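# Sand guide coat inside blue tape frame without breaching primer

## Task

Remove the thin dark guide coat from the board everywhere inside the blue-tape frame; a few leftover specks are acceptable. Outside the tape the dark layer has to remain, though light scuffing and a few bare specks there are allowed. The primer must not be cut through at any point, or the task fails. When finished, move the sander away from the board.

## Robot and tools

Robot: a single six-joint UR12e-type arm carrying a random-orbit disc sander. The pad is 127 mm in diameter and faces along the tool point's +z axis. The tool point (end_effector_position) sits where the tool axis crosses the disc face. A flat block juts roughly 9 cm off the last joint's axis toward the sander's -y side and rotates with it, so watch its clearance. There is no gripper; the seventh number in each row switches the sander.

Frames: the scene frame has its origin on the table top beneath the arm base, +z up, +y to the left when looking along +x. Result lines report the tool point position in metres, its orientation as a wxyz quaternion, and velocities in m/s and rad/s, all in the scene frame. The base may be slightly tilted, and the reported position can drift from the true one at long reach. Commands, by contrast, are given in the tool point's own axes.

execute_actions: argument actions is a list holding at most one item. An empty list just returns the current state. An action item has rows (1 to 15 rows) and optional steps (up to 15, default 15; each step is 1/30 s). Each row is used for one step; if steps outnumber rows, the final row repeats. A wait item has only steps (up to 300) and sends nothing new; its count starts at the previous result. Optional pictures (boolean) controls whether camera images come back; by default they do. A refused call moves nothing.

Row layout: exactly 7 numbers, each in [-1, 1]: dx, dy, dz, rx, ry, rz, run. The first six are an offset, not an absolute pose, expressed in the tool point's own axes and measured from the tool pose printed in the most recent result that showed it (before any such result in the scene, or for later calls within the same reply, from where the robot stands when the action begins). Every row is counted from that same reference, not from the preceding row. Scale: 1.0 equals 0.6 m for dx, dy, dz and 180 degrees for the rotation; rx, ry, rz form one rotation vector. So all zeros does not mean hold still: it pulls the tool back to the reference pose. run above 0.01 turns the sander on; any other value turns it off.

move: target is one 7-number row laid out as above (offset in tool axes from the last shown pose; the run value is applied at the start). speed is the path's top speed in m/s, 0.002 to 0.5, default 0.25; rotation is capped at twice that value in rad/s. The path is straight, lasts 0.5 to 10 s (longer paths stop short), takes the shorter turning direction, and ignores obstacles. The real tool lags and can overshoot speed, especially near full arm extension. The result adds a move: line with the ending (done, off_target, moving, held, fault) plus limits that acted (paced = pose clipped; held = some steps blocked, after which motion can jump fast) and the remaining distance to target.



Controller behaviour: each step the commanded pose is clipped to within 100 mm and 16 degrees of the measured pose, and damped inverse kinematics drives the joints, favouring position over orientation. Motion trails commands by about 0.17 s. After an action ends, the arm continues only to the last clipped pose, so check the printed pose and send the remainder. A Hand target line shows where the controller is currently heading. pose unreachable and HELD mean the clearance check altered or blocked what was sent (the base mount counts as arm).

Sanding: the disc cuts only where it presses, faster with more pressure and longer dwell. There is no force control, and the foam yields only a fraction of a millimetre, so the pad must be kept flat to the board or it digs in on one edge. The sander stays on across calls until a row sends run 0, and keeps spinning and cutting for a second or two after switching off; lift off before stopping or expect extra wear at the stop point. Lingering or pressing hard risks cutting through primer, which fails the task; keep passes inside the tape, since the pad edge reaching past the tape wears coat there.

Sensing: force_n and torque_nm are wrist readings at the tool point in tool axes (n/a before the first action), with noise and a fixed offset up to about 5.5 N. Pressing shows negative force z; torque x and y indicate which edge carries the load, useful for levelling the pad. Joint torque readings are whole-drive outputs and unreliable for contact.

Avoid: the arm is stiff, so commanding even slightly past a firm surface can cause a fault. Joint contact torque at its load limit (elbow 130, wrists 46.9, shoulder 287 N m) or any external force of 150 N stops the arm for 10 s and turns the sander off. Motors heat when holding load; at 85 °C the brakes engage (MOTOR HOT warns from 70 °C). Approach slowly, avoid slams and hard pushes, and lift clear at the end.

Each tool is called after "Call:" by a JSON object that holds its "method" and its "body".

## Session

Call:
{"method": "execute_actions", "body": {"actions": []}}

Scene clock: 0.00 s of 5400.00 s.
end_effector_position=(+0.6441, +0.3433, +0.4299) force_n=(+0.1, -6.6, -0.1) torque_nm=(-1.10, +0.17, +0.28) end_effector_quat_wxyz=(+0.272, +0.639, +0.664, -0.275) end_effector_velocity=(-0.000, -0.001, +0.001) end_effector_angular_velocity=(+0.000, -0.003, -0.002)
Joint positions: [-0.27  -1.67   1.82  -1.721 -1.57  -1.842]
Joint velocities: [-0.003 -0.     0.    -0.     0.     0.   ]
Joint torques (N m, as the arm reports them, + toward a larger angle): no reading
Hand target: +0.644, +0.343, +0.430; +0.272, +0.639, +0.664, -0.275

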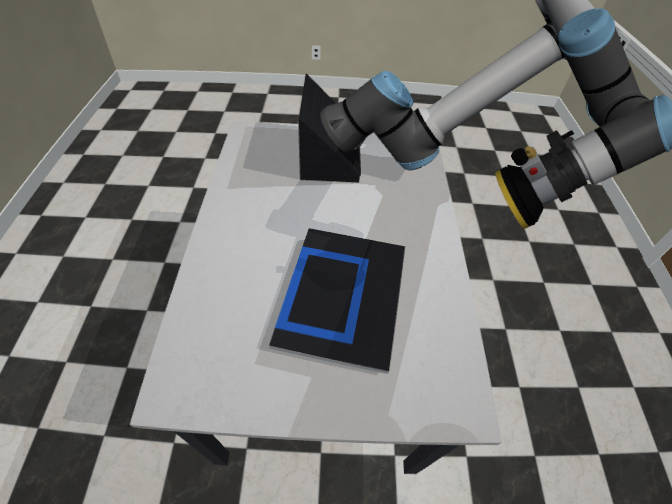

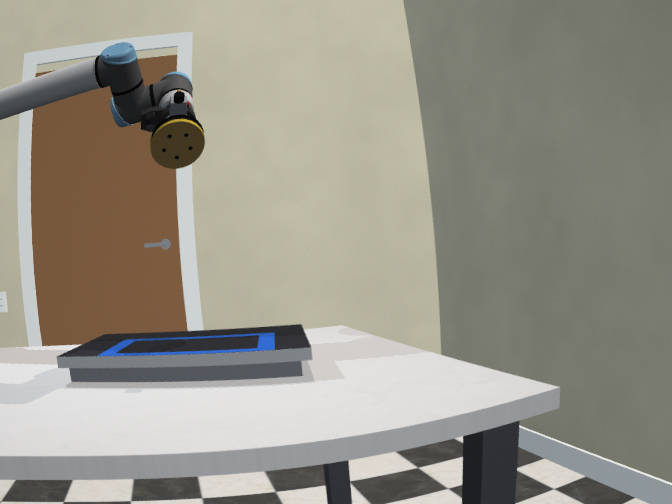

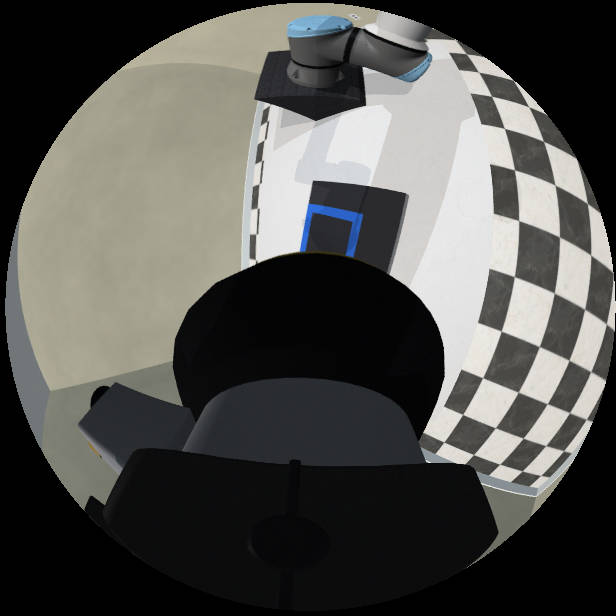

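Call:
{"method": "zoom_image", "body": {"camera": "cam_high", "region": [250, 220, 430, 380]}}

Call:
{"method": "zoom_image", "body": {"camera": "cam_low", "region": [40, 310, 340, 400]}}

Region (250, 220, 430, 380) of cam_high's 672x504 image, scaled by 2.800, with more detail than that image has.

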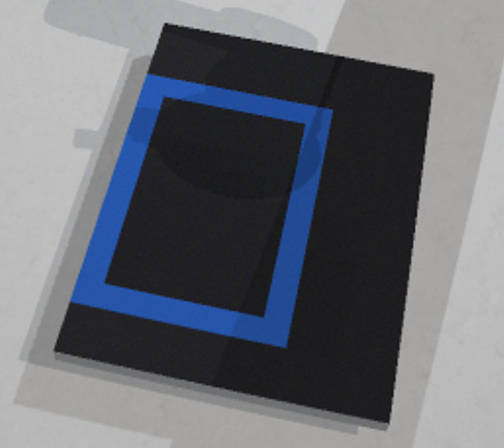

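Region (40, 310, 340, 400) of cam_low's 672x504 image, scaled by 1.680, with more detail than that image has; it fills the top 151 rows of this view, and the rest is white.

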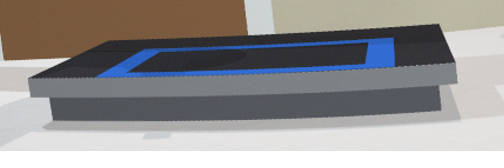

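Call:
{"method": "move", "body": {"target": [-0.08,0.011,0.747,0,0.253,0,0], "speed": 0.3}}

Scene clock: 32.30 s of 5400.00 s.
end_effector_position=(+0.6562, -0.0100, +0.1503) force_n=(-0.7, -3.1, +4.0) torque_nm=(-0.49, +0.39, +0.31) end_effector_quat_wxyz=(-0.006, +0.696, +0.718, -0.007) end_effector_velocity=(-0.000, +0.000, -0.001) end_effector_angular_velocity=(+0.003, +0.002, +0.000)
Joint positions: [-0.587 -1.112  2.14  -2.085 -0.935 -2.332]
Joint velocities: [ 0.001  0.002 -0.     0.002  0.001 -0.001]
Joint torques (N m, as the arm reports them, + toward a larger angle): [-61.47 -26.97 -46.38  -1.61   2.05  -2.67]
Hand target: +0.656, -0.010, +0.150; -0.006, +0.696, +0.718, -0.007
Off the commanded pose: 0.000 m, 0 deg.
move: done
camera_calibration (this result's frames):
cam_wrist: T_world_to_cam=[[-0.0358645, 0.999291, -0.0114652, 0.0347314], [0.950551, 0.0376522, 0.308278, -0.632662], [0.308491, 0.000158033, -0.951227, 0.0502553], [0, 0, 0, 1]] pos_world=[0.58712, -0.0108935, 0.243238]

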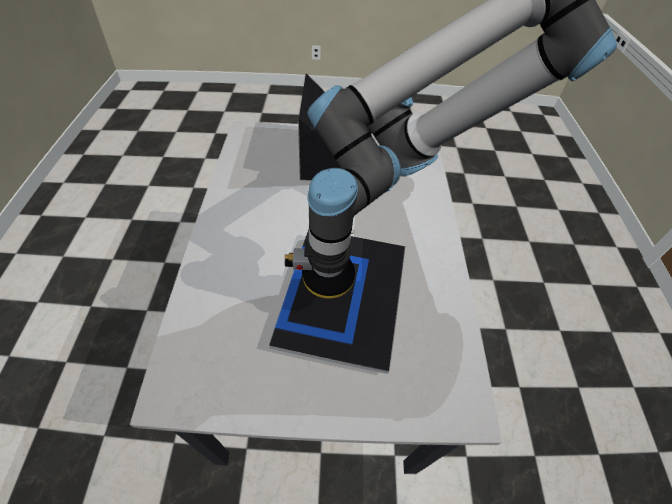

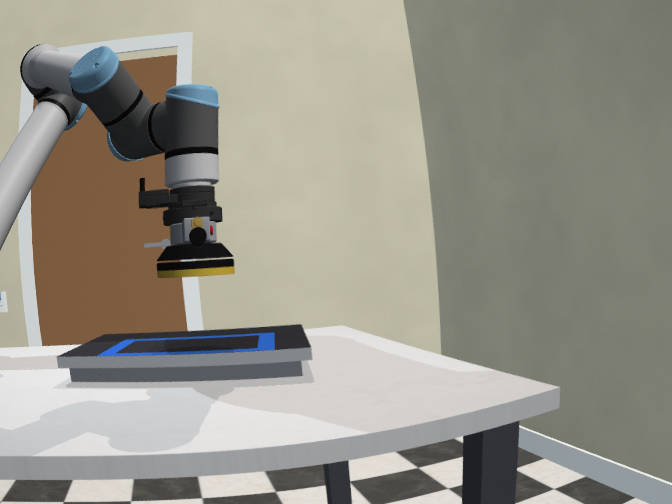

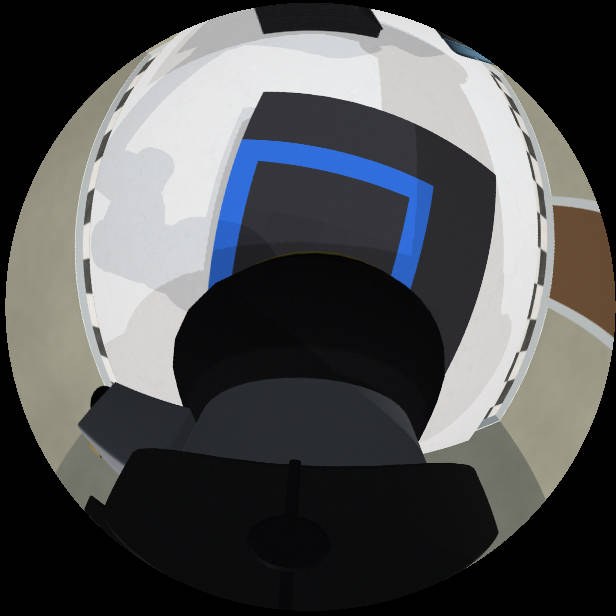

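Call:
{"method": "move", "body": {"target": [0,-0.041,0.145,-0.0058,0,0.067,0], "speed": 0.2}}

Call:
{"method": "zoom_image", "body": {"camera": "cam_low", "region": [40, 290, 340, 400]}}

Scene clock: 47.23 s of 5400.00 s.
end_effector_position=(+0.6300, -0.0108, +0.0639) force_n=(-4.0, -2.8, +3.6) torque_nm=(-0.44, +0.81, +0.29) end_effector_quat_wxyz=(+0.001, +0.768, +0.641, -0.001) end_effector_velocity=(-0.000, +0.001, -0.003) end_effector_angular_velocity=(-0.002, -0.000, -0.002)
Joint positions: [-0.529 -1.036  2.243 -2.321 -0.897 -2.046]
Joint velocities: [ 0.004  0.002  0.002 -0.008  0.     0.008]
Joint torques (N m, as the arm reports them, + toward a larger angle): [-42.93 -29.25 -27.48  -6.66   2.45   2.57]
Hand target: +0.630, -0.011, +0.064; +0.001, +0.768, +0.641, -0.001
Off the commanded pose: 0.000 m, 0 deg.
move: done
camera_calibration (this result's frames):
cam_wrist: T_world_to_cam=[[0.173604, 0.984726, -0.0132937, -0.0984313], [0.93187, -0.159889, 0.325659, -0.572554], [0.318559, -0.0689238, -0.945394, -0.0312968], [0, 0, 0, 1]] pos_world=[0.560604, 0.0032254, 0.155561]

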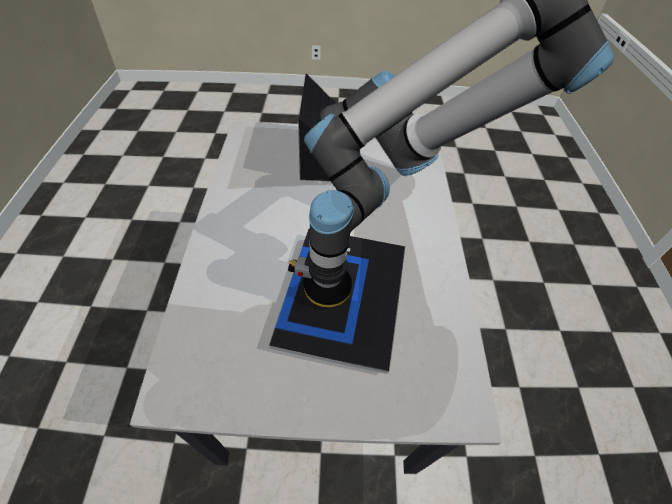

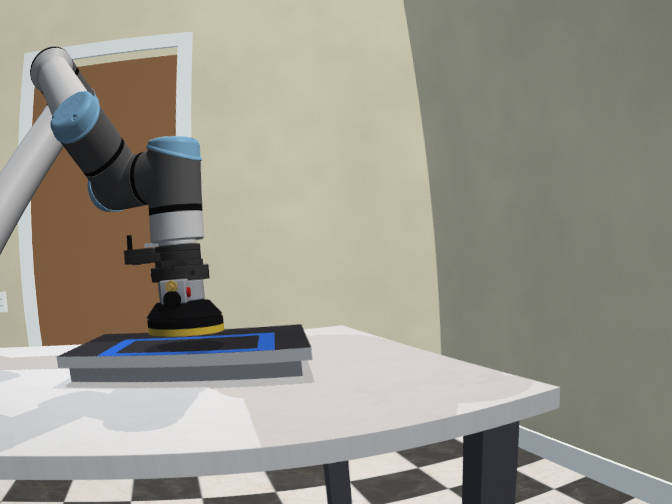

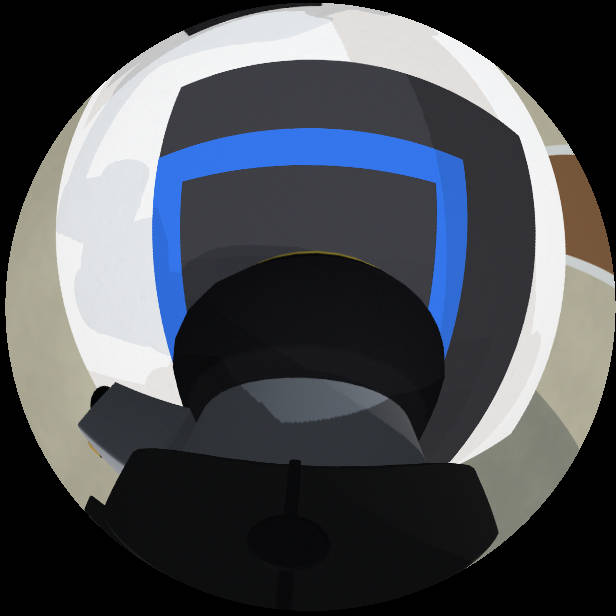

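Region (40, 290, 340, 400) of cam_low's 672x504 image, scaled by 1.680, with more detail than that image has; it fills the top 185 rows of this view, and the rest is white.

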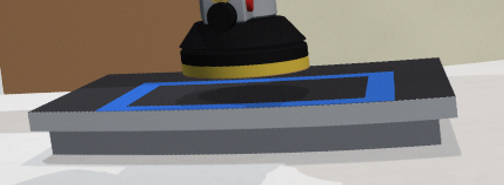

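Call:
{"method": "move", "body": {"target": [0,0,0.018,0,0,0,0], "speed": 0.02}}

Call:
{"method": "execute_actions", "body": {"actions": [{"rows":[[0,0,0.001,0,0,0,0],[0,0,0.002,0,0,0,0],[0,0,0.003,0,0,0,0],[0,0,0.004,0,0,0,0]]}], "pictures": false}}

Call:
{"method": "zoom_image", "body": {"camera": "cam_low", "region": [90, 310, 290, 370]}}

Scene clock: 53.43 s of 5400.00 s.
end_effector_position=(+0.6300, -0.0108, +0.0532) force_n=(-0.6, -0.8, -2.1) torque_nm=(-0.25, +0.43, +0.13) end_effector_quat_wxyz=(+0.001, +0.768, +0.641, -0.001) end_effector_velocity=(-0.000, -0.000, -0.001) end_effector_angular_velocity=(+0.000, +0.000, -0.001)
Joint positions: [-0.519 -1.021  2.247 -2.347 -0.893 -2.033]
Joint velocities: [ 0.001  0.002  0.001 -0.003  0.     0.002]
Joint torques (N m, as the arm reports them, + toward a larger angle): [-41.67 -33.92 -25.34  -7.12   1.88   2.25]
Hand target: +0.630, -0.011, +0.053; +0.001, +0.768, +0.641, -0.001
Off the commanded pose: 0.000 m, 0 deg.
move: done
camera_calibration (this result's frames):
cam_wrist: T_world_to_cam=[[0.1736, 0.984727, -0.0132759, -0.0985539], [0.931876, -0.159893, 0.325641, -0.569062], [0.318544, -0.0689027, -0.9454, -0.0413959], [0, 0, 0, 1]] pos_world=[0.560591, 0.00320755, 0.144866]

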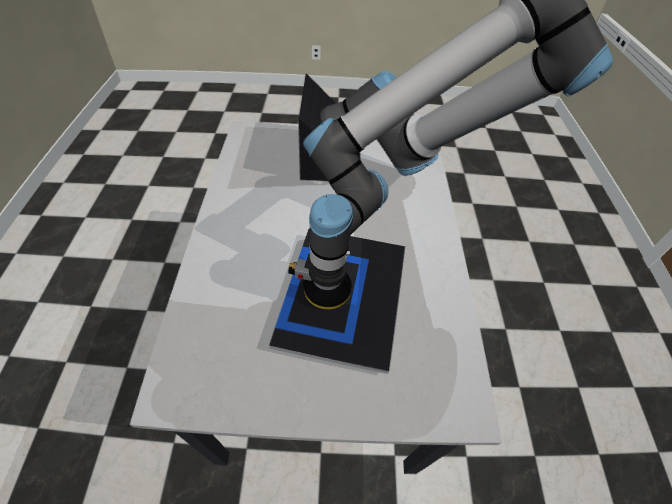

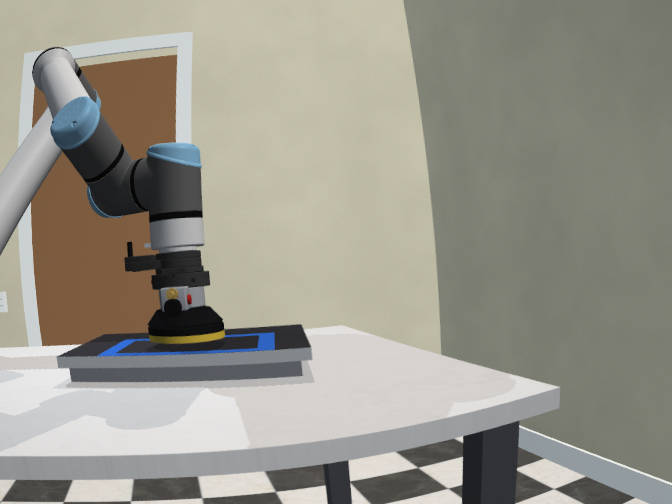

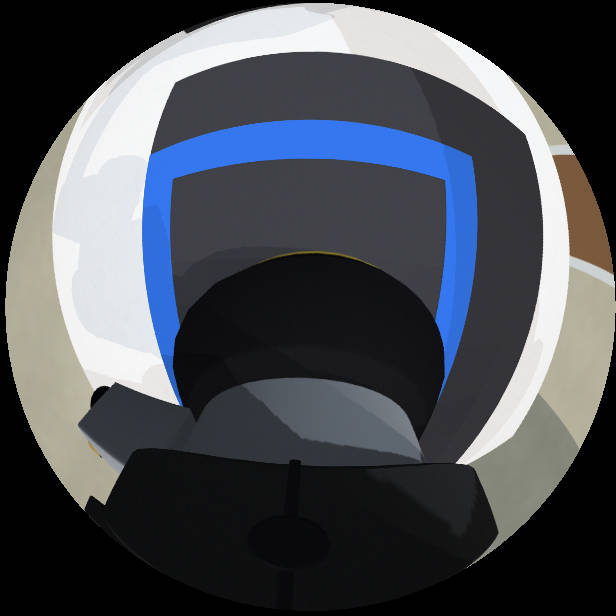

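Scene clock: 53.93 s of 5400.00 s.
end_effector_position=(+0.6300, -0.0108, +0.0508) force_n=(-2.6, -2.8, +4.3) torque_nm=(-0.39, +0.45, +0.17) end_effector_quat_wxyz=(+0.001, +0.768, +0.641, -0.001) end_effector_velocity=(-0.000, -0.000, -0.001) end_effector_angular_velocity=(-0.001, +0.003, -0.000)
Joint positions: [-0.516 -1.018  2.247 -2.353 -0.892 -2.031]
Joint velocities: [ 0.001  0.002 -0.001  0.    -0.002  0.   ]
Joint torques (N m, as the arm reports them, + toward a larger angle): [-44.07 -34.5  -24.59  -6.89   2.26   2.36]
Hand target: +0.630, -0.011, +0.051; +0.001, +0.768, +0.641, -0.001
Off the commanded pose: 0.000 m, 0 deg.
Steps of this call (steps 1 to 15: all 15 steps of this action). Readings (end_effector_position | what the end effector reports):
1: (+0.6300, -0.0108, +0.0531) | force_n=(-2.9, -2.7, +4.1) torque_nm=(-0.44, +0.41, +0.16)
2: (+0.6300, -0.0108, +0.0531) | force_n=(-5.7, -0.7, -0.8) torque_nm=(+0.12, +0.98, +0.01)
4: (+0.6300, -0.0108, +0.0525) | force_n=(+2.4, +0.6, +2.1) torque_nm=(-0.19, -0.10, +0.33)
8: (+0.6300, -0.0108, +0.0511) | force_n=(+2.4, +3.0, +0.5) torque_nm=(+0.22, -0.06, +0.09)
15: the state above

Region (90, 310, 290, 370) of cam_low's 672x504 image, scaled by 2.520, with more detail than that image has; it fills the top 151 rows of this view, and the rest is white.

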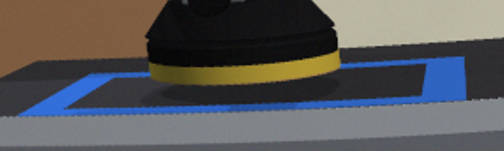

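Call:
{"method": "execute_actions", "body": {"actions": [{"rows":[[0,0,0.001,0,0,0,0],[0,0,0.002,0,0,0,0],[0,0,0.003,0,0,0,0],[0,0,0.004,0,0,0,0]]}], "pictures": false}}

Call:
{"method": "execute_actions", "body": {"actions": [{"rows":[[0,0,0.001,0,0,0,0],[0,0,0.002,0,0,0,0],[0,0,0.003,0,0,0,0]]}]}}

Call:
{"method": "zoom_image", "body": {"camera": "cam_low", "region": [120, 320, 250, 365]}}

Scene clock: 59.50 s of 5400.00 s.
end_effector_position=(+0.6300, -0.0108, +0.0484) force_n=(+3.8, -3.0, +3.1) torque_nm=(-0.29, -0.23, +0.24) end_effector_quat_wxyz=(+0.001, +0.768, +0.641, -0.001) end_effector_velocity=(+0.002, +0.000, +0.001) end_effector_angular_velocity=(-0.001, -0.002, +0.003)
Joint positions: [-0.514 -1.015  2.248 -2.359 -0.891 -2.028]
Joint velocities: [ 0.001  0.001 -0.003 -0.001  0.001  0.   ]
Joint torques (N m, as the arm reports them, + toward a larger angle): [-39.01 -31.36 -25.99  -7.13   2.2    2.56]
Hand target: +0.630, -0.011, +0.048; +0.001, +0.768, +0.641, -0.001
Off the commanded pose: 0.000 m, 0 deg.
Steps of this call (steps 1 to 152: nothing new was sent; steps 153 to 167: all 15 steps of this action). Readings (end_effector_position | what the end effector reports):
153: (+0.6300, -0.0108, +0.0508) | force_n=(+2.6, -0.9, +4.5) torque_nm=(-0.23, -0.14, +0.28)
154: (+0.6300, -0.0108, +0.0507) | force_n=(+2.1, -5.9, +3.4) torque_nm=(-0.95, +0.06, +0.14)
156: (+0.6300, -0.0108, +0.0501) | force_n=(+0.0, -2.3, +1.5) torque_nm=(-0.53, +0.13, +0.11)
160: (+0.6300, -0.0108, +0.0487) | force_n=(+1.1, -0.1, +4.0) torque_nm=(-0.17, -0.08, +0.15)
167: the state above

Scene clock: 60.00 s of 5400.00 s.
end_effector_position=(+0.6300, -0.0108, +0.0466) force_n=(-2.1, -1.6, -0.8) torque_nm=(-0.23, +0.37, +0.18) end_effector_quat_wxyz=(+0.001, +0.768, +0.641, -0.001) end_effector_velocity=(-0.001, +0.000, +0.000) end_effector_angular_velocity=(-0.000, +0.000, -0.001)
Joint positions: [-0.512 -1.012  2.249 -2.364 -0.89  -2.026]
Joint velocities: [-0.001 -0.002  0.002 -0.    -0.    -0.   ]
Joint torques (N m, as the arm reports them, + toward a larger angle): [-42.83 -32.91 -25.19  -6.68   2.3    2.05]
Hand target: +0.630, -0.011, +0.047; +0.001, +0.768, +0.641, -0.001
Off the commanded pose: 0.000 m, 0 deg.
Steps of this call (steps 1 to 15: all 15 steps of this action). Readings (end_effector_position | what the end effector reports):
1: (+0.6300, -0.0108, +0.0484) | force_n=(+1.3, -1.6, +3.6) torque_nm=(-0.33, -0.07, +0.07)
2: (+0.6300, -0.0108, +0.0483) | force_n=(-2.6, -1.0, +2.7) torque_nm=(-0.22, +0.60, +0.23)
4: (+0.6300, -0.0108, +0.0477) | force_n=(-6.0, -2.6, +5.6) torque_nm=(-0.57, +0.91, +0.20)
8: (+0.6300, -0.0108, +0.0468) | force_n=(-0.5, +0.2, +7.0) torque_nm=(-0.03, +0.41, +0.16)
15: the state above
camera_calibration (this result's frames):
cam_wrist: T_world_to_cam=[[0.173595, 0.984728, -0.0132673, -0.0986273], [0.931878, -0.159891, 0.325635, -0.566923], [0.318541, -0.0688921, -0.945402, -0.0475976], [0, 0, 0, 1]] pos_world=[0.560586, 0.00319619, 0.138303]

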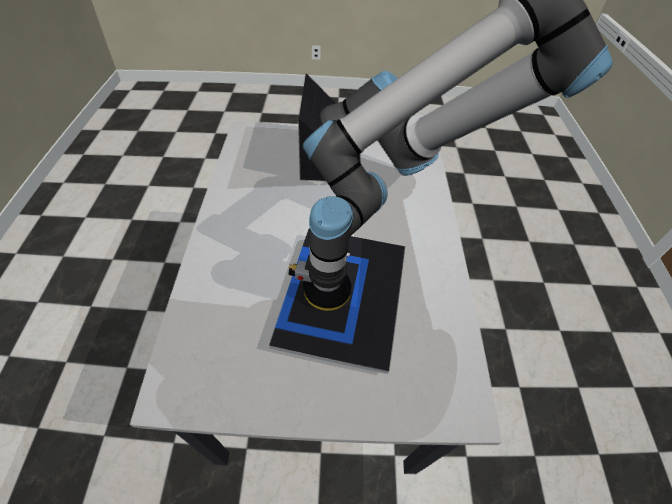

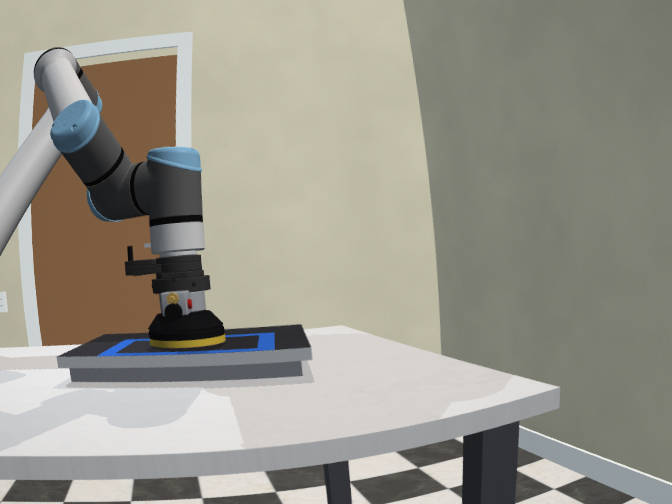

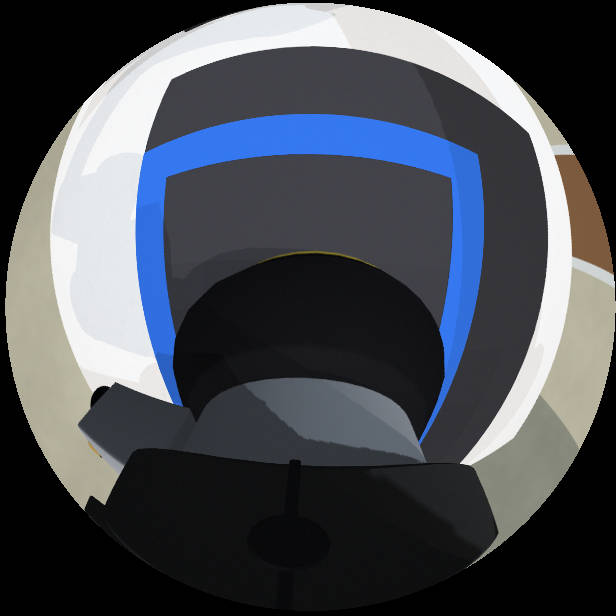

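Region (120, 320, 250, 365) of cam_low's 672x504 image, scaled by 3.877, with more detail than that image has; it fills the top 174 rows of this view, and the rest is white.

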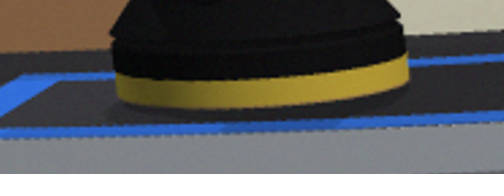

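Call:
{"method": "execute_actions", "body": {"actions": [{"rows":[[0,0,0.001,0,0,0,0]],"steps":10}], "pictures": false}}

Call:
{"method": "execute_actions", "body": {"actions": [{"rows":[[0,0,0.001,0,0,0,0]],"steps":10}], "pictures": false}}

Call:
{"method": "execute_actions", "body": {"actions": [{"rows":[[0,0,0.0008,0,0,0,0]],"steps":10}], "pictures": false}}

Scene clock: 67.03 s of 5400.00 s.
end_effector_position=(+0.6300, -0.0108, +0.0460) force_n=(-1.3, -5.9, +3.3) torque_nm=(-0.84, +0.46, +0.17) end_effector_quat_wxyz=(+0.001, +0.768, +0.641, -0.001) end_effector_velocity=(+0.001, +0.000, +0.000) end_effector_angular_velocity=(-0.000, -0.001, +0.001)
Joint positions: [-0.512 -1.011  2.249 -2.365 -0.89  -2.025]
Joint velocities: [ 0.     0.    -0.001 -0.     0.    -0.   ]
Joint torques (N m, as the arm reports them, + toward a larger angle): [-44.16 -31.83 -25.42  -6.82   2.16   2.3 ]
Hand target: +0.630, -0.011, +0.046; +0.001, +0.768, +0.641, -0.001
Off the commanded pose: 0.000 m, 0 deg.
Steps of this call (steps 1 to 201: nothing new was sent; steps 202 to 211: all 10 steps of this action). Readings (end_effector_position | what the end effector reports):
202: (+0.6300, -0.0108, +0.0466) | force_n=(+0.0, -2.1, +2.8) torque_nm=(-0.54, +0.23, +0.19)
203: (+0.6300, -0.0108, +0.0465) | force_n=(-2.9, +1.2, +4.5) torque_nm=(-0.04, +0.53, +0.10)
205: (+0.6300, -0.0108, +0.0463) | force_n=(+0.3, -0.2, +4.0) torque_nm=(+0.00, -0.05, +0.27)
209: (+0.6300, -0.0108, +0.0461) | force_n=(+0.0, -1.7, +6.3) torque_nm=(-0.32, +0.12, +0.10)
211: the state above

Scene clock: 67.37 s of 5400.00 s.
end_effector_position=(+0.6300, -0.0108, +0.0454) force_n=(+3.4, +0.6, +6.3) torque_nm=(+0.03, -0.28, +0.32) end_effector_quat_wxyz=(+0.001, +0.768, +0.641, -0.001) end_effector_velocity=(-0.001, +0.000, -0.001) end_effector_angular_velocity=(+0.000, +0.001, -0.001)
Joint positions: [-0.511 -1.01   2.249 -2.367 -0.889 -2.024]
Joint velocities: [ 0.001  0.001  0.001 -0.    -0.     0.   ]
Joint torques (N m, as the arm reports them, + toward a larger angle): [-43.1  -32.38 -23.32  -6.98   2.39   2.72]
Hand target: +0.630, -0.011, +0.045; +0.001, +0.768, +0.641, -0.001
Off the commanded pose: 0.000 m, 0 deg.
Steps of this call (steps 1 to 10: all 10 steps of this action). Readings (end_effector_position | what the end effector reports):
1: (+0.6300, -0.0108, +0.0460) | force_n=(+1.7, -2.9, +5.2) torque_nm=(-0.47, +0.07, +0.36)
2: (+0.6300, -0.0108, +0.0459) | force_n=(+2.1, +0.0, +4.9) torque_nm=(-0.21, -0.12, +0.30)
4: (+0.6300, -0.0108, +0.0457) | force_n=(-4.9, -3.1, +2.4) torque_nm=(-0.45, +0.85, +0.22)
8: (+0.6300, -0.0108, +0.0455) | force_n=(-0.1, -4.0, +3.4) torque_nm=(-0.58, +0.12, +0.21)
10: the state above

Scene clock: 67.70 s of 5400.00 s.
end_effector_position=(+0.6300, -0.0108, +0.0450) force_n=(-0.6, +1.3, +7.2) torque_nm=(-0.01, +0.40, +0.13) end_effector_quat_wxyz=(+0.001, +0.768, +0.641, -0.001) end_effector_velocity=(-0.001, +0.001, -0.001) end_effector_angular_velocity=(+0.002, +0.002, -0.001)
Joint positions: [-0.51  -1.01   2.249 -2.368 -0.889 -2.024]
Joint velocities: [ 0.001  0.     0.002 -0.     0.001  0.   ]
Joint torques (N m, as the arm reports them, + toward a larger angle): [-45.04 -31.15 -24.51  -7.14   2.43   2.69]
Hand target: +0.630, -0.011, +0.045; +0.001, +0.768, +0.641, -0.001
Off the commanded pose: 0.000 m, 0 deg.
Steps of this call (steps 1 to 10: all 10 steps of this action). Readings (end_effector_position | what the end effector reports):
1: (+0.6300, -0.0108, +0.0454) | force_n=(+2.8, -1.9, +1.1) torque_nm=(-0.29, -0.33, +0.20)
2: (+0.6300, -0.0108, +0.0454) | force_n=(+1.2, -2.0, -0.3) torque_nm=(-0.27, -0.05, +0.21)
4: (+0.6300, -0.0108, +0.0452) | force_n=(-2.0, -2.7, +5.6) torque_nm=(-0.39, +0.42, +0.11)
8: (+0.6300, -0.0108, +0.0450) | force_n=(+6.6, -1.8, +2.9) torque_nm=(-0.38, -0.78, +0.23)
10: the state above

Call:
{"method": "execute_actions", "body": {"actions": [{"rows":[[0,0,0.0008,0,0,0,0]],"steps":10}], "pictures": false}}

Call:
{"method": "execute_actions", "body": {"actions": [{"rows":[[0,0,0.0008,0,0,0,0]],"steps":10}], "pictures": false}}

Call:
{"method": "execute_actions", "body": {"actions": [{"rows":[[0,0,0.0008,0,0,0,0]],"steps":10}], "pictures": false}}

Scene clock: 80.90 s of 5400.00 s.
end_effector_position=(+0.6300, -0.0108, +0.0445) force_n=(+5.0, +0.1, +4.2) torque_nm=(-0.03, -0.52, +0.31) end_effector_quat_wxyz=(+0.001, +0.768, +0.641, -0.001) end_effector_velocity=(+0.001, -0.000, +0.001) end_effector_angular_velocity=(-0.000, -0.003, +0.001)
Joint positions: [-0.51  -1.009  2.249 -2.369 -0.889 -2.023]
Joint velocities: [-0.001  0.    -0.001 -0.001  0.001  0.001]
Joint torques (N m, as the arm reports them, + toward a larger angle): [-41.57 -31.64 -24.96  -6.67   1.62   2.42]
Hand target: +0.630, -0.011, +0.044; +0.001, +0.768, +0.641, -0.001
Off the commanded pose: 0.000 m, 0 deg.
Steps of this call (steps 1 to 386: nothing new was sent; steps 387 to 396: all 10 steps of this action). Readings (end_effector_position | what the end effector reports):
387: (+0.6300, -0.0108, +0.0450) | force_n=(-1.0, -2.9, -0.3) torque_nm=(-0.43, +0.29, +0.11)
388: (+0.6300, -0.0108, +0.0449) | force_n=(-5.4, -0.8, -0.6) torque_nm=(-0.25, +1.00, +0.26)
390: (+0.6300, -0.0108, +0.0447) | force_n=(+0.2, +0.4, +1.3) torque_nm=(-0.10, +0.18, +0.29)
394: (+0.6300, -0.0108, +0.0445) | force_n=(+4.3, -5.8, +0.4) torque_nm=(-0.84, -0.33, +0.19)
396: the state above

Scene clock: 81.23 s of 5400.00 s.
end_effector_position=(+0.6300, -0.0108, +0.0440) force_n=(-0.5, -2.7, +3.8) torque_nm=(-0.42, +0.29, +0.24) end_effector_quat_wxyz=(+0.001, +0.768, +0.641, -0.001) end_effector_velocity=(+0.000, -0.000, +0.001) end_effector_angular_velocity=(-0.001, -0.000, +0.000)
Joint positions: [-0.509 -1.008  2.249 -2.37  -0.889 -2.023]
Joint velocities: [-0.001 -0.001 -0.    -0.    -0.001 -0.   ]
Joint torques (N m, as the arm reports them, + toward a larger angle): [-41.51 -30.83 -24.82  -7.71   2.51   2.54]
Hand target: +0.630, -0.011, +0.044; +0.001, +0.768, +0.641, -0.001
Off the commanded pose: 0.000 m, 0 deg.
Steps of this call (steps 1 to 10: all 10 steps of this action). Readings (end_effector_position | what the end effector reports):
1: (+0.6300, -0.0108, +0.0445) | force_n=(-1.4, +0.4, +2.1) torque_nm=(-0.02, +0.28, +0.19)
2: (+0.6300, -0.0108, +0.0444) | force_n=(+2.0, -4.8, +3.2) torque_nm=(-0.62, +0.00, +0.39)
4: (+0.6300, -0.0108, +0.0442) | force_n=(+0.5, -4.4, +2.8) torque_nm=(-0.53, +0.18, +0.18)
8: (+0.6300, -0.0108, +0.0441) | force_n=(-0.1, +0.5, +5.8) torque_nm=(-0.04, +0.13, +0.14)
10: the state above

Scene clock: 81.57 s of 5400.00 s.
end_effector_position=(+0.6300, -0.0108, +0.0436) force_n=(+2.2, -1.9, +1.6) torque_nm=(-0.44, -0.14, +0.15) end_effector_quat_wxyz=(+0.001, +0.768, +0.641, -0.001) end_effector_velocity=(-0.000, +0.000, -0.000) end_effector_angular_velocity=(+0.001, -0.000, -0.001)
Joint positions: [-0.509 -1.008  2.25  -2.371 -0.888 -2.022]
Joint velocities: [-0.     0.     0.001 -0.001  0.001  0.001]
Joint torques (N m, as the arm reports them, + toward a larger angle): [-43.8  -32.07 -23.47  -7.26   1.91   2.17]
Hand target: +0.630, -0.011, +0.044; +0.001, +0.768, +0.641, -0.001
Off the commanded pose: 0.000 m, 0 deg.
Steps of this call (steps 1 to 10: all 10 steps of this action). Readings (end_effector_position | what the end effector reports):
1: (+0.6300, -0.0108, +0.0440) | force_n=(-4.5, -1.7, -1.1) torque_nm=(-0.38, +0.92, +0.26)
2: (+0.6300, -0.0108, +0.0440) | force_n=(+1.2, -0.5, +3.5) torque_nm=(-0.27, -0.02, +0.16)
4: (+0.6300, -0.0108, +0.0438) | force_n=(+1.7, -1.8, +2.0) torque_nm=(-0.29, -0.18, +0.11)
8: (+0.6300, -0.0108, +0.0436) | force_n=(-2.0, -0.4, +0.5) torque_nm=(-0.02, +0.55, +0.18)
10: the state above

Call:
{"method": "execute_actions", "body": {"actions": [{"rows":[[0,0,0.0008,0,0,0,0]],"steps":10}], "pictures": false}}

Call:
{"method": "execute_actions", "body": {"actions": [{"rows":[[0,0,0.0008,0,0,0,0]],"steps":10}], "pictures": false}}

Call:
{"method": "execute_actions", "body": {"actions": [{"rows":[[0,0,0.0008,0,0,0,0]],"steps":10}], "pictures": false}}

Scene clock: 87.40 s of 5400.00 s.
end_effector_position=(+0.6300, -0.0108, +0.0431) force_n=(-0.5, -3.6, -0.8) torque_nm=(-0.48, +0.29, +0.26) end_effector_quat_wxyz=(+0.001, +0.768, +0.641, -0.001) end_effector_velocity=(+0.002, +0.000, +0.000) end_effector_angular_velocity=(-0.001, -0.000, +0.001)
Joint positions: [-0.509 -1.007  2.25  -2.372 -0.888 -2.022]
Joint velocities: [ 0.001 -0.    -0.003  0.    -0.     0.001]
Joint torques (N m, as the arm reports them, + toward a larger angle): [-43.69 -26.44 -24.21  -6.76   1.96   2.44]
Hand target: +0.630, -0.011, +0.043; +0.001, +0.768, +0.641, -0.001
Off the commanded pose: 0.000 m, 0 deg.
Steps of this call (steps 1 to 165: nothing new was sent; steps 166 to 175: all 10 steps of this action). Readings (end_effector_position | what the end effector reports):
166: (+0.6300, -0.0108, +0.0436) | force_n=(-1.9, -0.4, +1.9) torque_nm=(-0.12, +0.43, +0.17)
167: (+0.6300, -0.0108, +0.0435) | force_n=(+2.3, -3.7, +1.1) torque_nm=(-0.55, -0.06, +0.12)
169: (+0.6300, -0.0108, +0.0433) | force_n=(-3.2, -4.1, +0.7) torque_nm=(-0.59, +0.58, +0.30)
173: (+0.6300, -0.0108, +0.0431) | force_n=(-0.6, -0.9, +0.1) torque_nm=(-0.29, +0.38, +0.22)
175: the state above

Scene clock: 87.73 s of 5400.00 s.
end_effector_position=(+0.6300, -0.0108, +0.0427) force_n=(-0.6, -6.4, -13.4) torque_nm=(-0.32, +0.43, +0.27) end_effector_quat_wxyz=(+0.001, +0.768, +0.641, -0.001) end_effector_velocity=(-0.000, -0.000, -0.000) end_effector_angular_velocity=(+0.002, -0.001, -0.001)
Joint positions: [-0.508 -1.006  2.25  -2.373 -0.888 -2.021]
Joint velocities: [-0.     0.001  0.    -0.     0.001  0.   ]
Joint torques (N m, as the arm reports them, + toward a larger angle): [-33.85 -23.13 -21.66  -6.44   1.93   2.62]
Hand target: +0.630, -0.011, +0.043; +0.001, +0.768, +0.641, -0.001
Off the commanded pose: 0.000 m, 0 deg.
Steps of this call (steps 1 to 10: all 10 steps of this action). Readings (end_effector_position | what the end effector reports):
1: (+0.6300, -0.0108, +0.0431) | force_n=(-0.2, -5.9, +1.1) torque_nm=(-0.98, +0.38, +0.38)
2: (+0.6300, -0.0108, +0.0430) | force_n=(+0.8, -3.6, +1.1) torque_nm=(-0.51, +0.24, +0.34)
4: (+0.6300, -0.0108, +0.0429) | force_n=(+4.0, -5.5, -9.9) torque_nm=(-0.42, -0.16, +0.16)
8: (+0.6300, -0.0108, +0.0427) | force_n=(-2.3, -3.7, -17.0) torque_nm=(-0.05, +0.79, +0.03)
10: the state above

Scene clock: 88.07 s of 5400.00 s.
end_effector_position=(+0.6301, -0.0109, +0.0423) force_n=(+4.5, -11.7, -35.4) torque_nm=(-0.38, -0.05, +0.22) end_effector_quat_wxyz=(+0.001, +0.768, +0.641, -0.001) end_effector_velocity=(-0.001, +0.000, -0.000) end_effector_angular_velocity=(+0.000, -0.000, -0.000)
Joint positions: [-0.508 -1.006  2.25  -2.375 -0.888 -2.02 ]
Joint velocities: [-0.    -0.001  0.002 -0.     0.    -0.   ]
Joint torques (N m, as the arm reports them, + toward a larger angle): [-29.47 -14.87 -16.55  -5.96   2.71   2.4 ]
Hand target: +0.630, -0.011, +0.042; +0.001, +0.768, +0.641, -0.001
Off the commanded pose: 0.000 m, 0 deg.
Steps of this call (steps 1 to 10: all 10 steps of this action). Readings (end_effector_position | what the end effector reports):
1: (+0.6300, -0.0108, +0.0427) | force_n=(+1.6, -9.5, -14.8) torque_nm=(-0.86, +0.32, +0.24)
2: (+0.6300, -0.0108, +0.0426) | force_n=(-0.4, -1.5, -20.0) torque_nm=(+0.47, +0.44, +0.26)
4: (+0.6301, -0.0108, +0.0424) | force_n=(+0.0, -12.6, -25.5) torque_nm=(-0.72, +0.49, +0.32)
8: (+0.6301, -0.0109, +0.0423) | force_n=(+1.2, -11.5, -30.2) torque_nm=(-0.48, +0.42, +0.33)
10: the state above

Call:
{"method": "move", "body": {"target": [0,0,-0.003,0,0.002,0,0], "speed": 0.02}}

Call:
{"method": "move", "body": {"target": [0,0.11,0,0,0,0,0], "speed": 0.08}}

Call:
{"method": "execute_actions", "body": {"actions": [{"rows":[[0,0,0.0008,0,0,0,0]],"steps":10}], "pictures": false}}

Call:
{"method": "execute_actions", "body": {"actions": [{"rows":[[0,0,0.0008,0,0,0,0]],"steps":10}], "pictures": false}}

Call:
{"method": "execute_actions", "body": {"actions": [{"rows":[[0,0,0.0008,0,0,0,0]],"steps":10}], "pictures": false}}

Scene clock: 102.00 s of 5400.00 s.
end_effector_position=(+0.6300, -0.0108, +0.0440) force_n=(+2.0, +3.7, -2.1) torque_nm=(+0.34, -0.10, +0.09) end_effector_quat_wxyz=(-0.001, +0.768, +0.641, +0.002) end_effector_velocity=(+0.001, +0.000, +0.001) end_effector_angular_velocity=(-0.001, -0.001, +0.002)
Joint positions: [-0.511 -1.007  2.249 -2.366 -0.884 -2.027]
Joint velocities: [-0.    -0.002 -0.001  0.001 -0.001 -0.002]
Joint torques (N m, as the arm reports them, + toward a larger angle): [-63.22 -52.9  -38.55  -1.09   1.94  -3.25]
Hand target: +0.630, -0.011, +0.044; -0.001, +0.768, +0.641, +0.002
Off the commanded pose: 0.000 m, 0 deg.
move: done
camera_calibration (this result's frames):
cam_wrist: T_world_to_cam=[[0.173553, 0.984799, -0.00713172, -0.0988973], [0.931499, -0.161801, 0.325777, -0.565907], [0.319671, -0.0631829, -0.94542, -0.0507385], [0, 0, 0, 1]] pos_world=[0.560525, 0.00262392, 0.135685]

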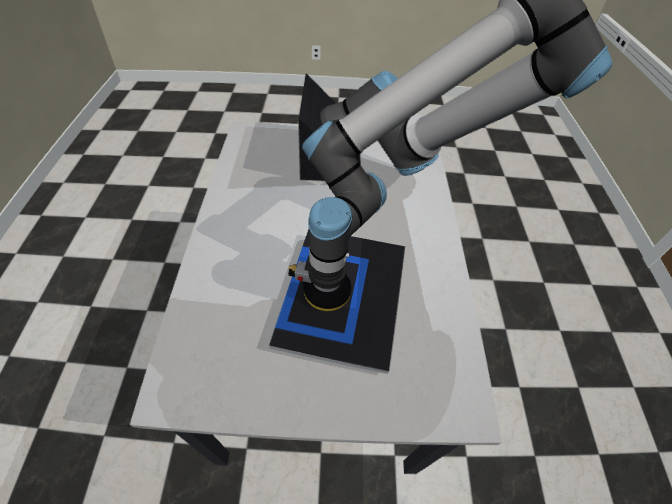

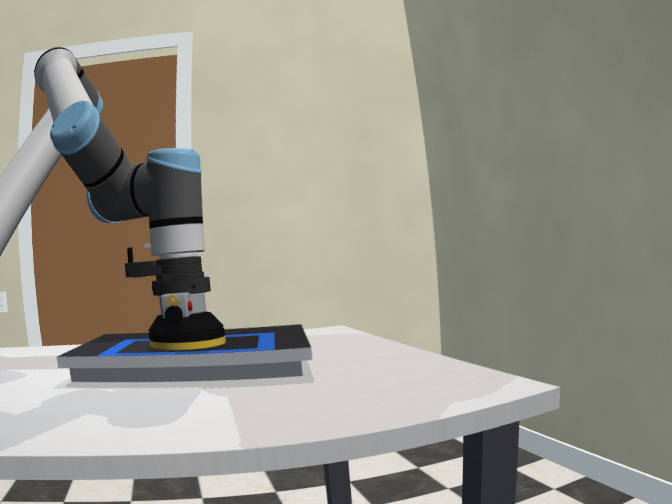

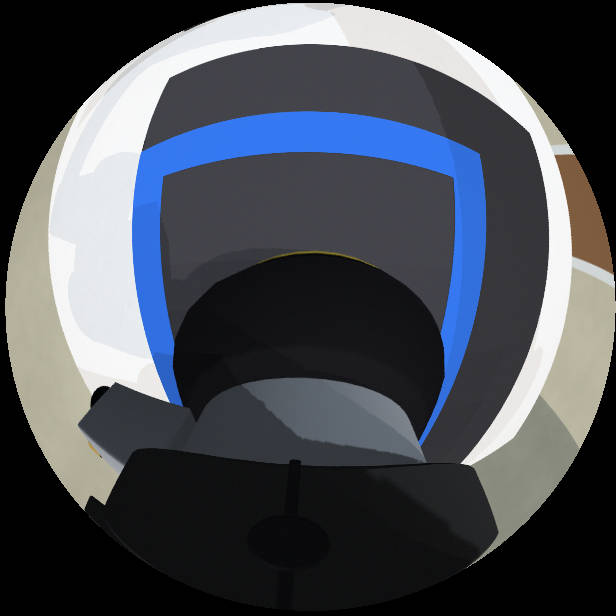

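Scene clock: 103.20 s of 5400.00 s.
end_effector_position=(+0.6949, -0.0226, +0.0440) force_n=(-1.6, -3.9, +0.2) torque_nm=(-0.73, +0.54, +0.15) end_effector_quat_wxyz=(-0.001, +0.768, +0.641, +0.002) end_effector_velocity=(+0.001, +0.001, -0.000) end_effector_angular_velocity=(-0.002, +0.002, +0.001)
Joint positions: [-0.478 -0.939  2.122 -2.332 -0.87  -1.988]
Joint velocities: [ 0.002  0.    -0.002  0.001 -0.001  0.   ]
Joint torques (N m, as the arm reports them, + toward a larger angle): [-45.58 -39.58 -37.2   -1.49   2.36   2.5 ]
Hand target: +0.695, -0.023, +0.044; -0.001, +0.768, +0.641, +0.002
Off the commanded pose: 0.000 m, 0 deg.
move: done
camera_calibration (this result's frames):
cam_wrist: T_world_to_cam=[[0.173549, 0.9848, -0.00709926, -0.0985862], [0.931501, -0.161808, 0.325767, -0.628188], [0.319667, -0.0631495, -0.945423, -0.0722341], [0, 0, 0, 1]] pos_world=[0.625358, -0.0091197, 0.135651]

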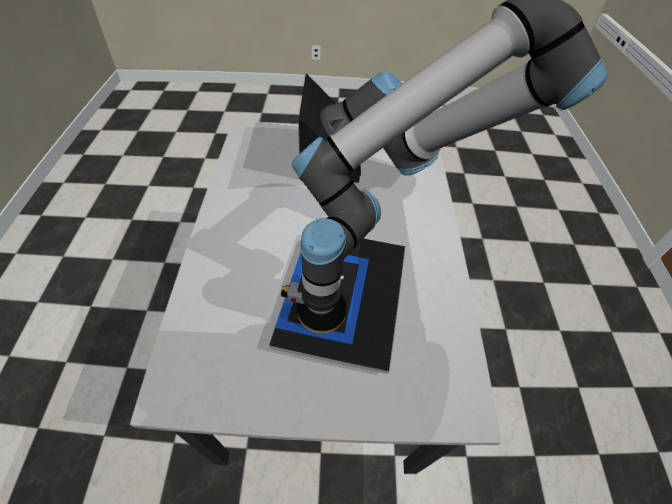

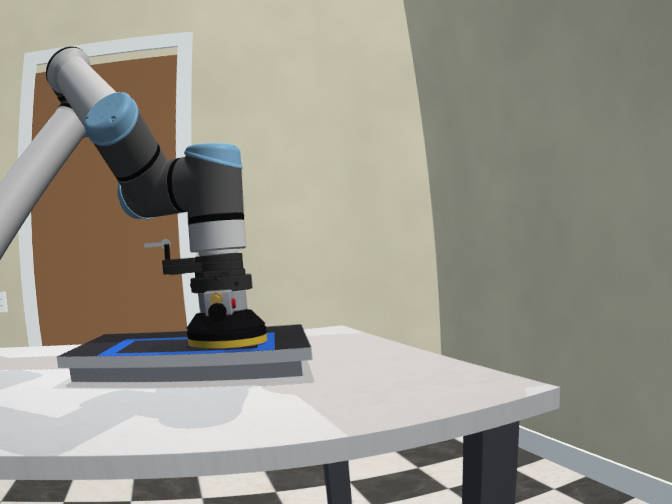

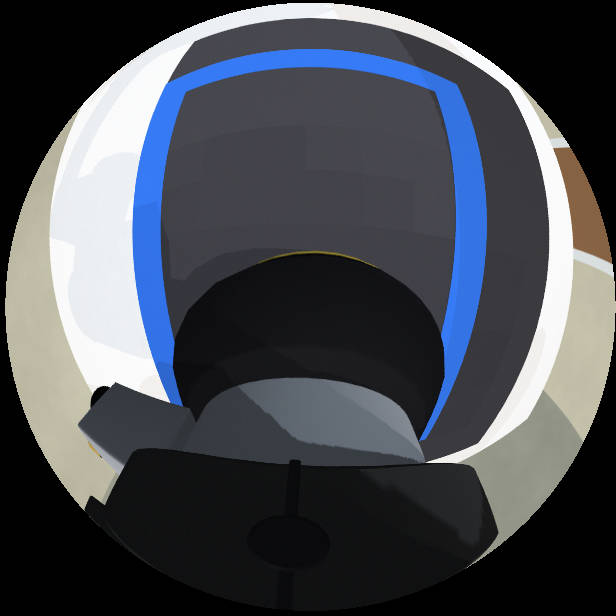

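Scene clock: 103.53 s of 5400.00 s.
end_effector_position=(+0.6949, -0.0226, +0.0435) force_n=(-0.4, -4.3, +6.5) torque_nm=(-0.69, +0.31, +0.10) end_effector_quat_wxyz=(-0.001, +0.768, +0.641, +0.002) end_effector_velocity=(+0.000, +0.001, +0.001) end_effector_angular_velocity=(-0.001, -0.001, +0.002)
Joint positions: [-0.478 -0.938  2.122 -2.333 -0.87  -1.988]
Joint velocities: [ 0.    -0.002  0.    -0.002 -0.    -0.   ]
Joint torques (N m, as the arm reports them, + toward a larger angle): [-46.64 -40.42 -23.81  -7.29   2.07   1.68]
Hand target: +0.695, -0.023, +0.043; -0.001, +0.768, +0.641, +0.002
Off the commanded pose: 0.000 m, 0 deg.
Steps of this call (steps 1 to 10: all 10 steps of this action). Readings (end_effector_position | what the end effector reports):
1: (+0.6949, -0.0226, +0.0440) | force_n=(-2.5, -2.8, +4.5) torque_nm=(-0.57, +0.55, +0.22)
2: (+0.6949, -0.0226, +0.0439) | force_n=(+0.9, -3.3, +6.7) torque_nm=(-0.51, +0.16, +0.19)
4: (+0.6949, -0.0226, +0.0437) | force_n=(+6.8, +0.9, +5.2) torque_nm=(+0.08, -0.54, +0.22)
8: (+0.6950, -0.0226, +0.0436) | force_n=(+1.0, +2.6, +0.9) torque_nm=(+0.26, +0.18, +0.13)
10: the state above

Scene clock: 103.87 s of 5400.00 s.
end_effector_position=(+0.6950, -0.0226, +0.0431) force_n=(-0.8, -7.1, -2.4) torque_nm=(-0.99, +0.27, +0.39) end_effector_quat_wxyz=(-0.001, +0.768, +0.641, +0.002) end_effector_velocity=(-0.001, +0.001, -0.001) end_effector_angular_velocity=(+0.000, +0.001, +0.001)
Joint positions: [-0.477 -0.938  2.122 -2.334 -0.87  -1.987]
Joint velocities: [ 0.001 -0.001  0.002 -0.     0.001 -0.   ]
Joint torques (N m, as the arm reports them, + toward a larger angle): [-44.53 -38.67 -23.32  -6.91   2.44   2.58]
Hand target: +0.695, -0.023, +0.043; -0.001, +0.768, +0.641, +0.002
Off the commanded pose: 0.000 m, 0 deg.
Steps of this call (steps 1 to 10: all 10 steps of this action). Readings (end_effector_position | what the end effector reports):
1: (+0.6949, -0.0226, +0.0435) | force_n=(+2.4, -6.8, -1.3) torque_nm=(-0.96, -0.18, +0.16)
2: (+0.6949, -0.0226, +0.0435) | force_n=(-0.4, -1.9, +4.6) torque_nm=(-0.30, +0.20, +0.21)
4: (+0.6949, -0.0226, +0.0433) | force_n=(-1.4, -5.5, +0.2) torque_nm=(-0.94, +0.27, +0.22)
8: (+0.6950, -0.0226, +0.0431) | force_n=(-0.5, -2.4, +0.6) torque_nm=(-0.49, +0.15, +0.24)
10: the state above

Scene clock: 104.20 s of 5400.00 s.
end_effector_position=(+0.6950, -0.0226, +0.0427) force_n=(-0.1, -7.2, -18.1) torque_nm=(-0.23, -0.02, +0.36) end_effector_quat_wxyz=(-0.001, +0.768, +0.641, +0.002) end_effector_velocity=(-0.001, +0.002, -0.002) end_effector_angular_velocity=(-0.000, +0.004, +0.001)
Joint positions: [-0.477 -0.937  2.122 -2.335 -0.869 -1.986]
Joint velocities: [ 0.003 -0.     0.001  0.001 -0.001  0.   ]
Joint torques (N m, as the arm reports them, + toward a larger angle): [-39.96 -29.66 -21.35  -5.73   2.56   2.21]
Hand target: +0.695, -0.023, +0.043; -0.001, +0.768, +0.641, +0.002
Off the commanded pose: 0.000 m, 0 deg.
Steps of this call (steps 1 to 10: all 10 steps of this action). Readings (end_effector_position | what the end effector reports):
1: (+0.6950, -0.0226, +0.0431) | force_n=(+0.1, -3.1, -2.9) torque_nm=(-0.55, +0.09, +0.18)
2: (+0.6950, -0.0226, +0.0430) | force_n=(-4.4, +0.2, -2.7) torque_nm=(+0.11, +0.62, +0.16)
4: (+0.6950, -0.0226, +0.0428) | force_n=(+4.5, -12.5, -9.1) torque_nm=(-1.34, -0.71, +0.24)
8: (+0.6950, -0.0226, +0.0427) | force_n=(+1.4, -3.3, -14.5) torque_nm=(+0.22, -0.11, -0.04)
10: the state above


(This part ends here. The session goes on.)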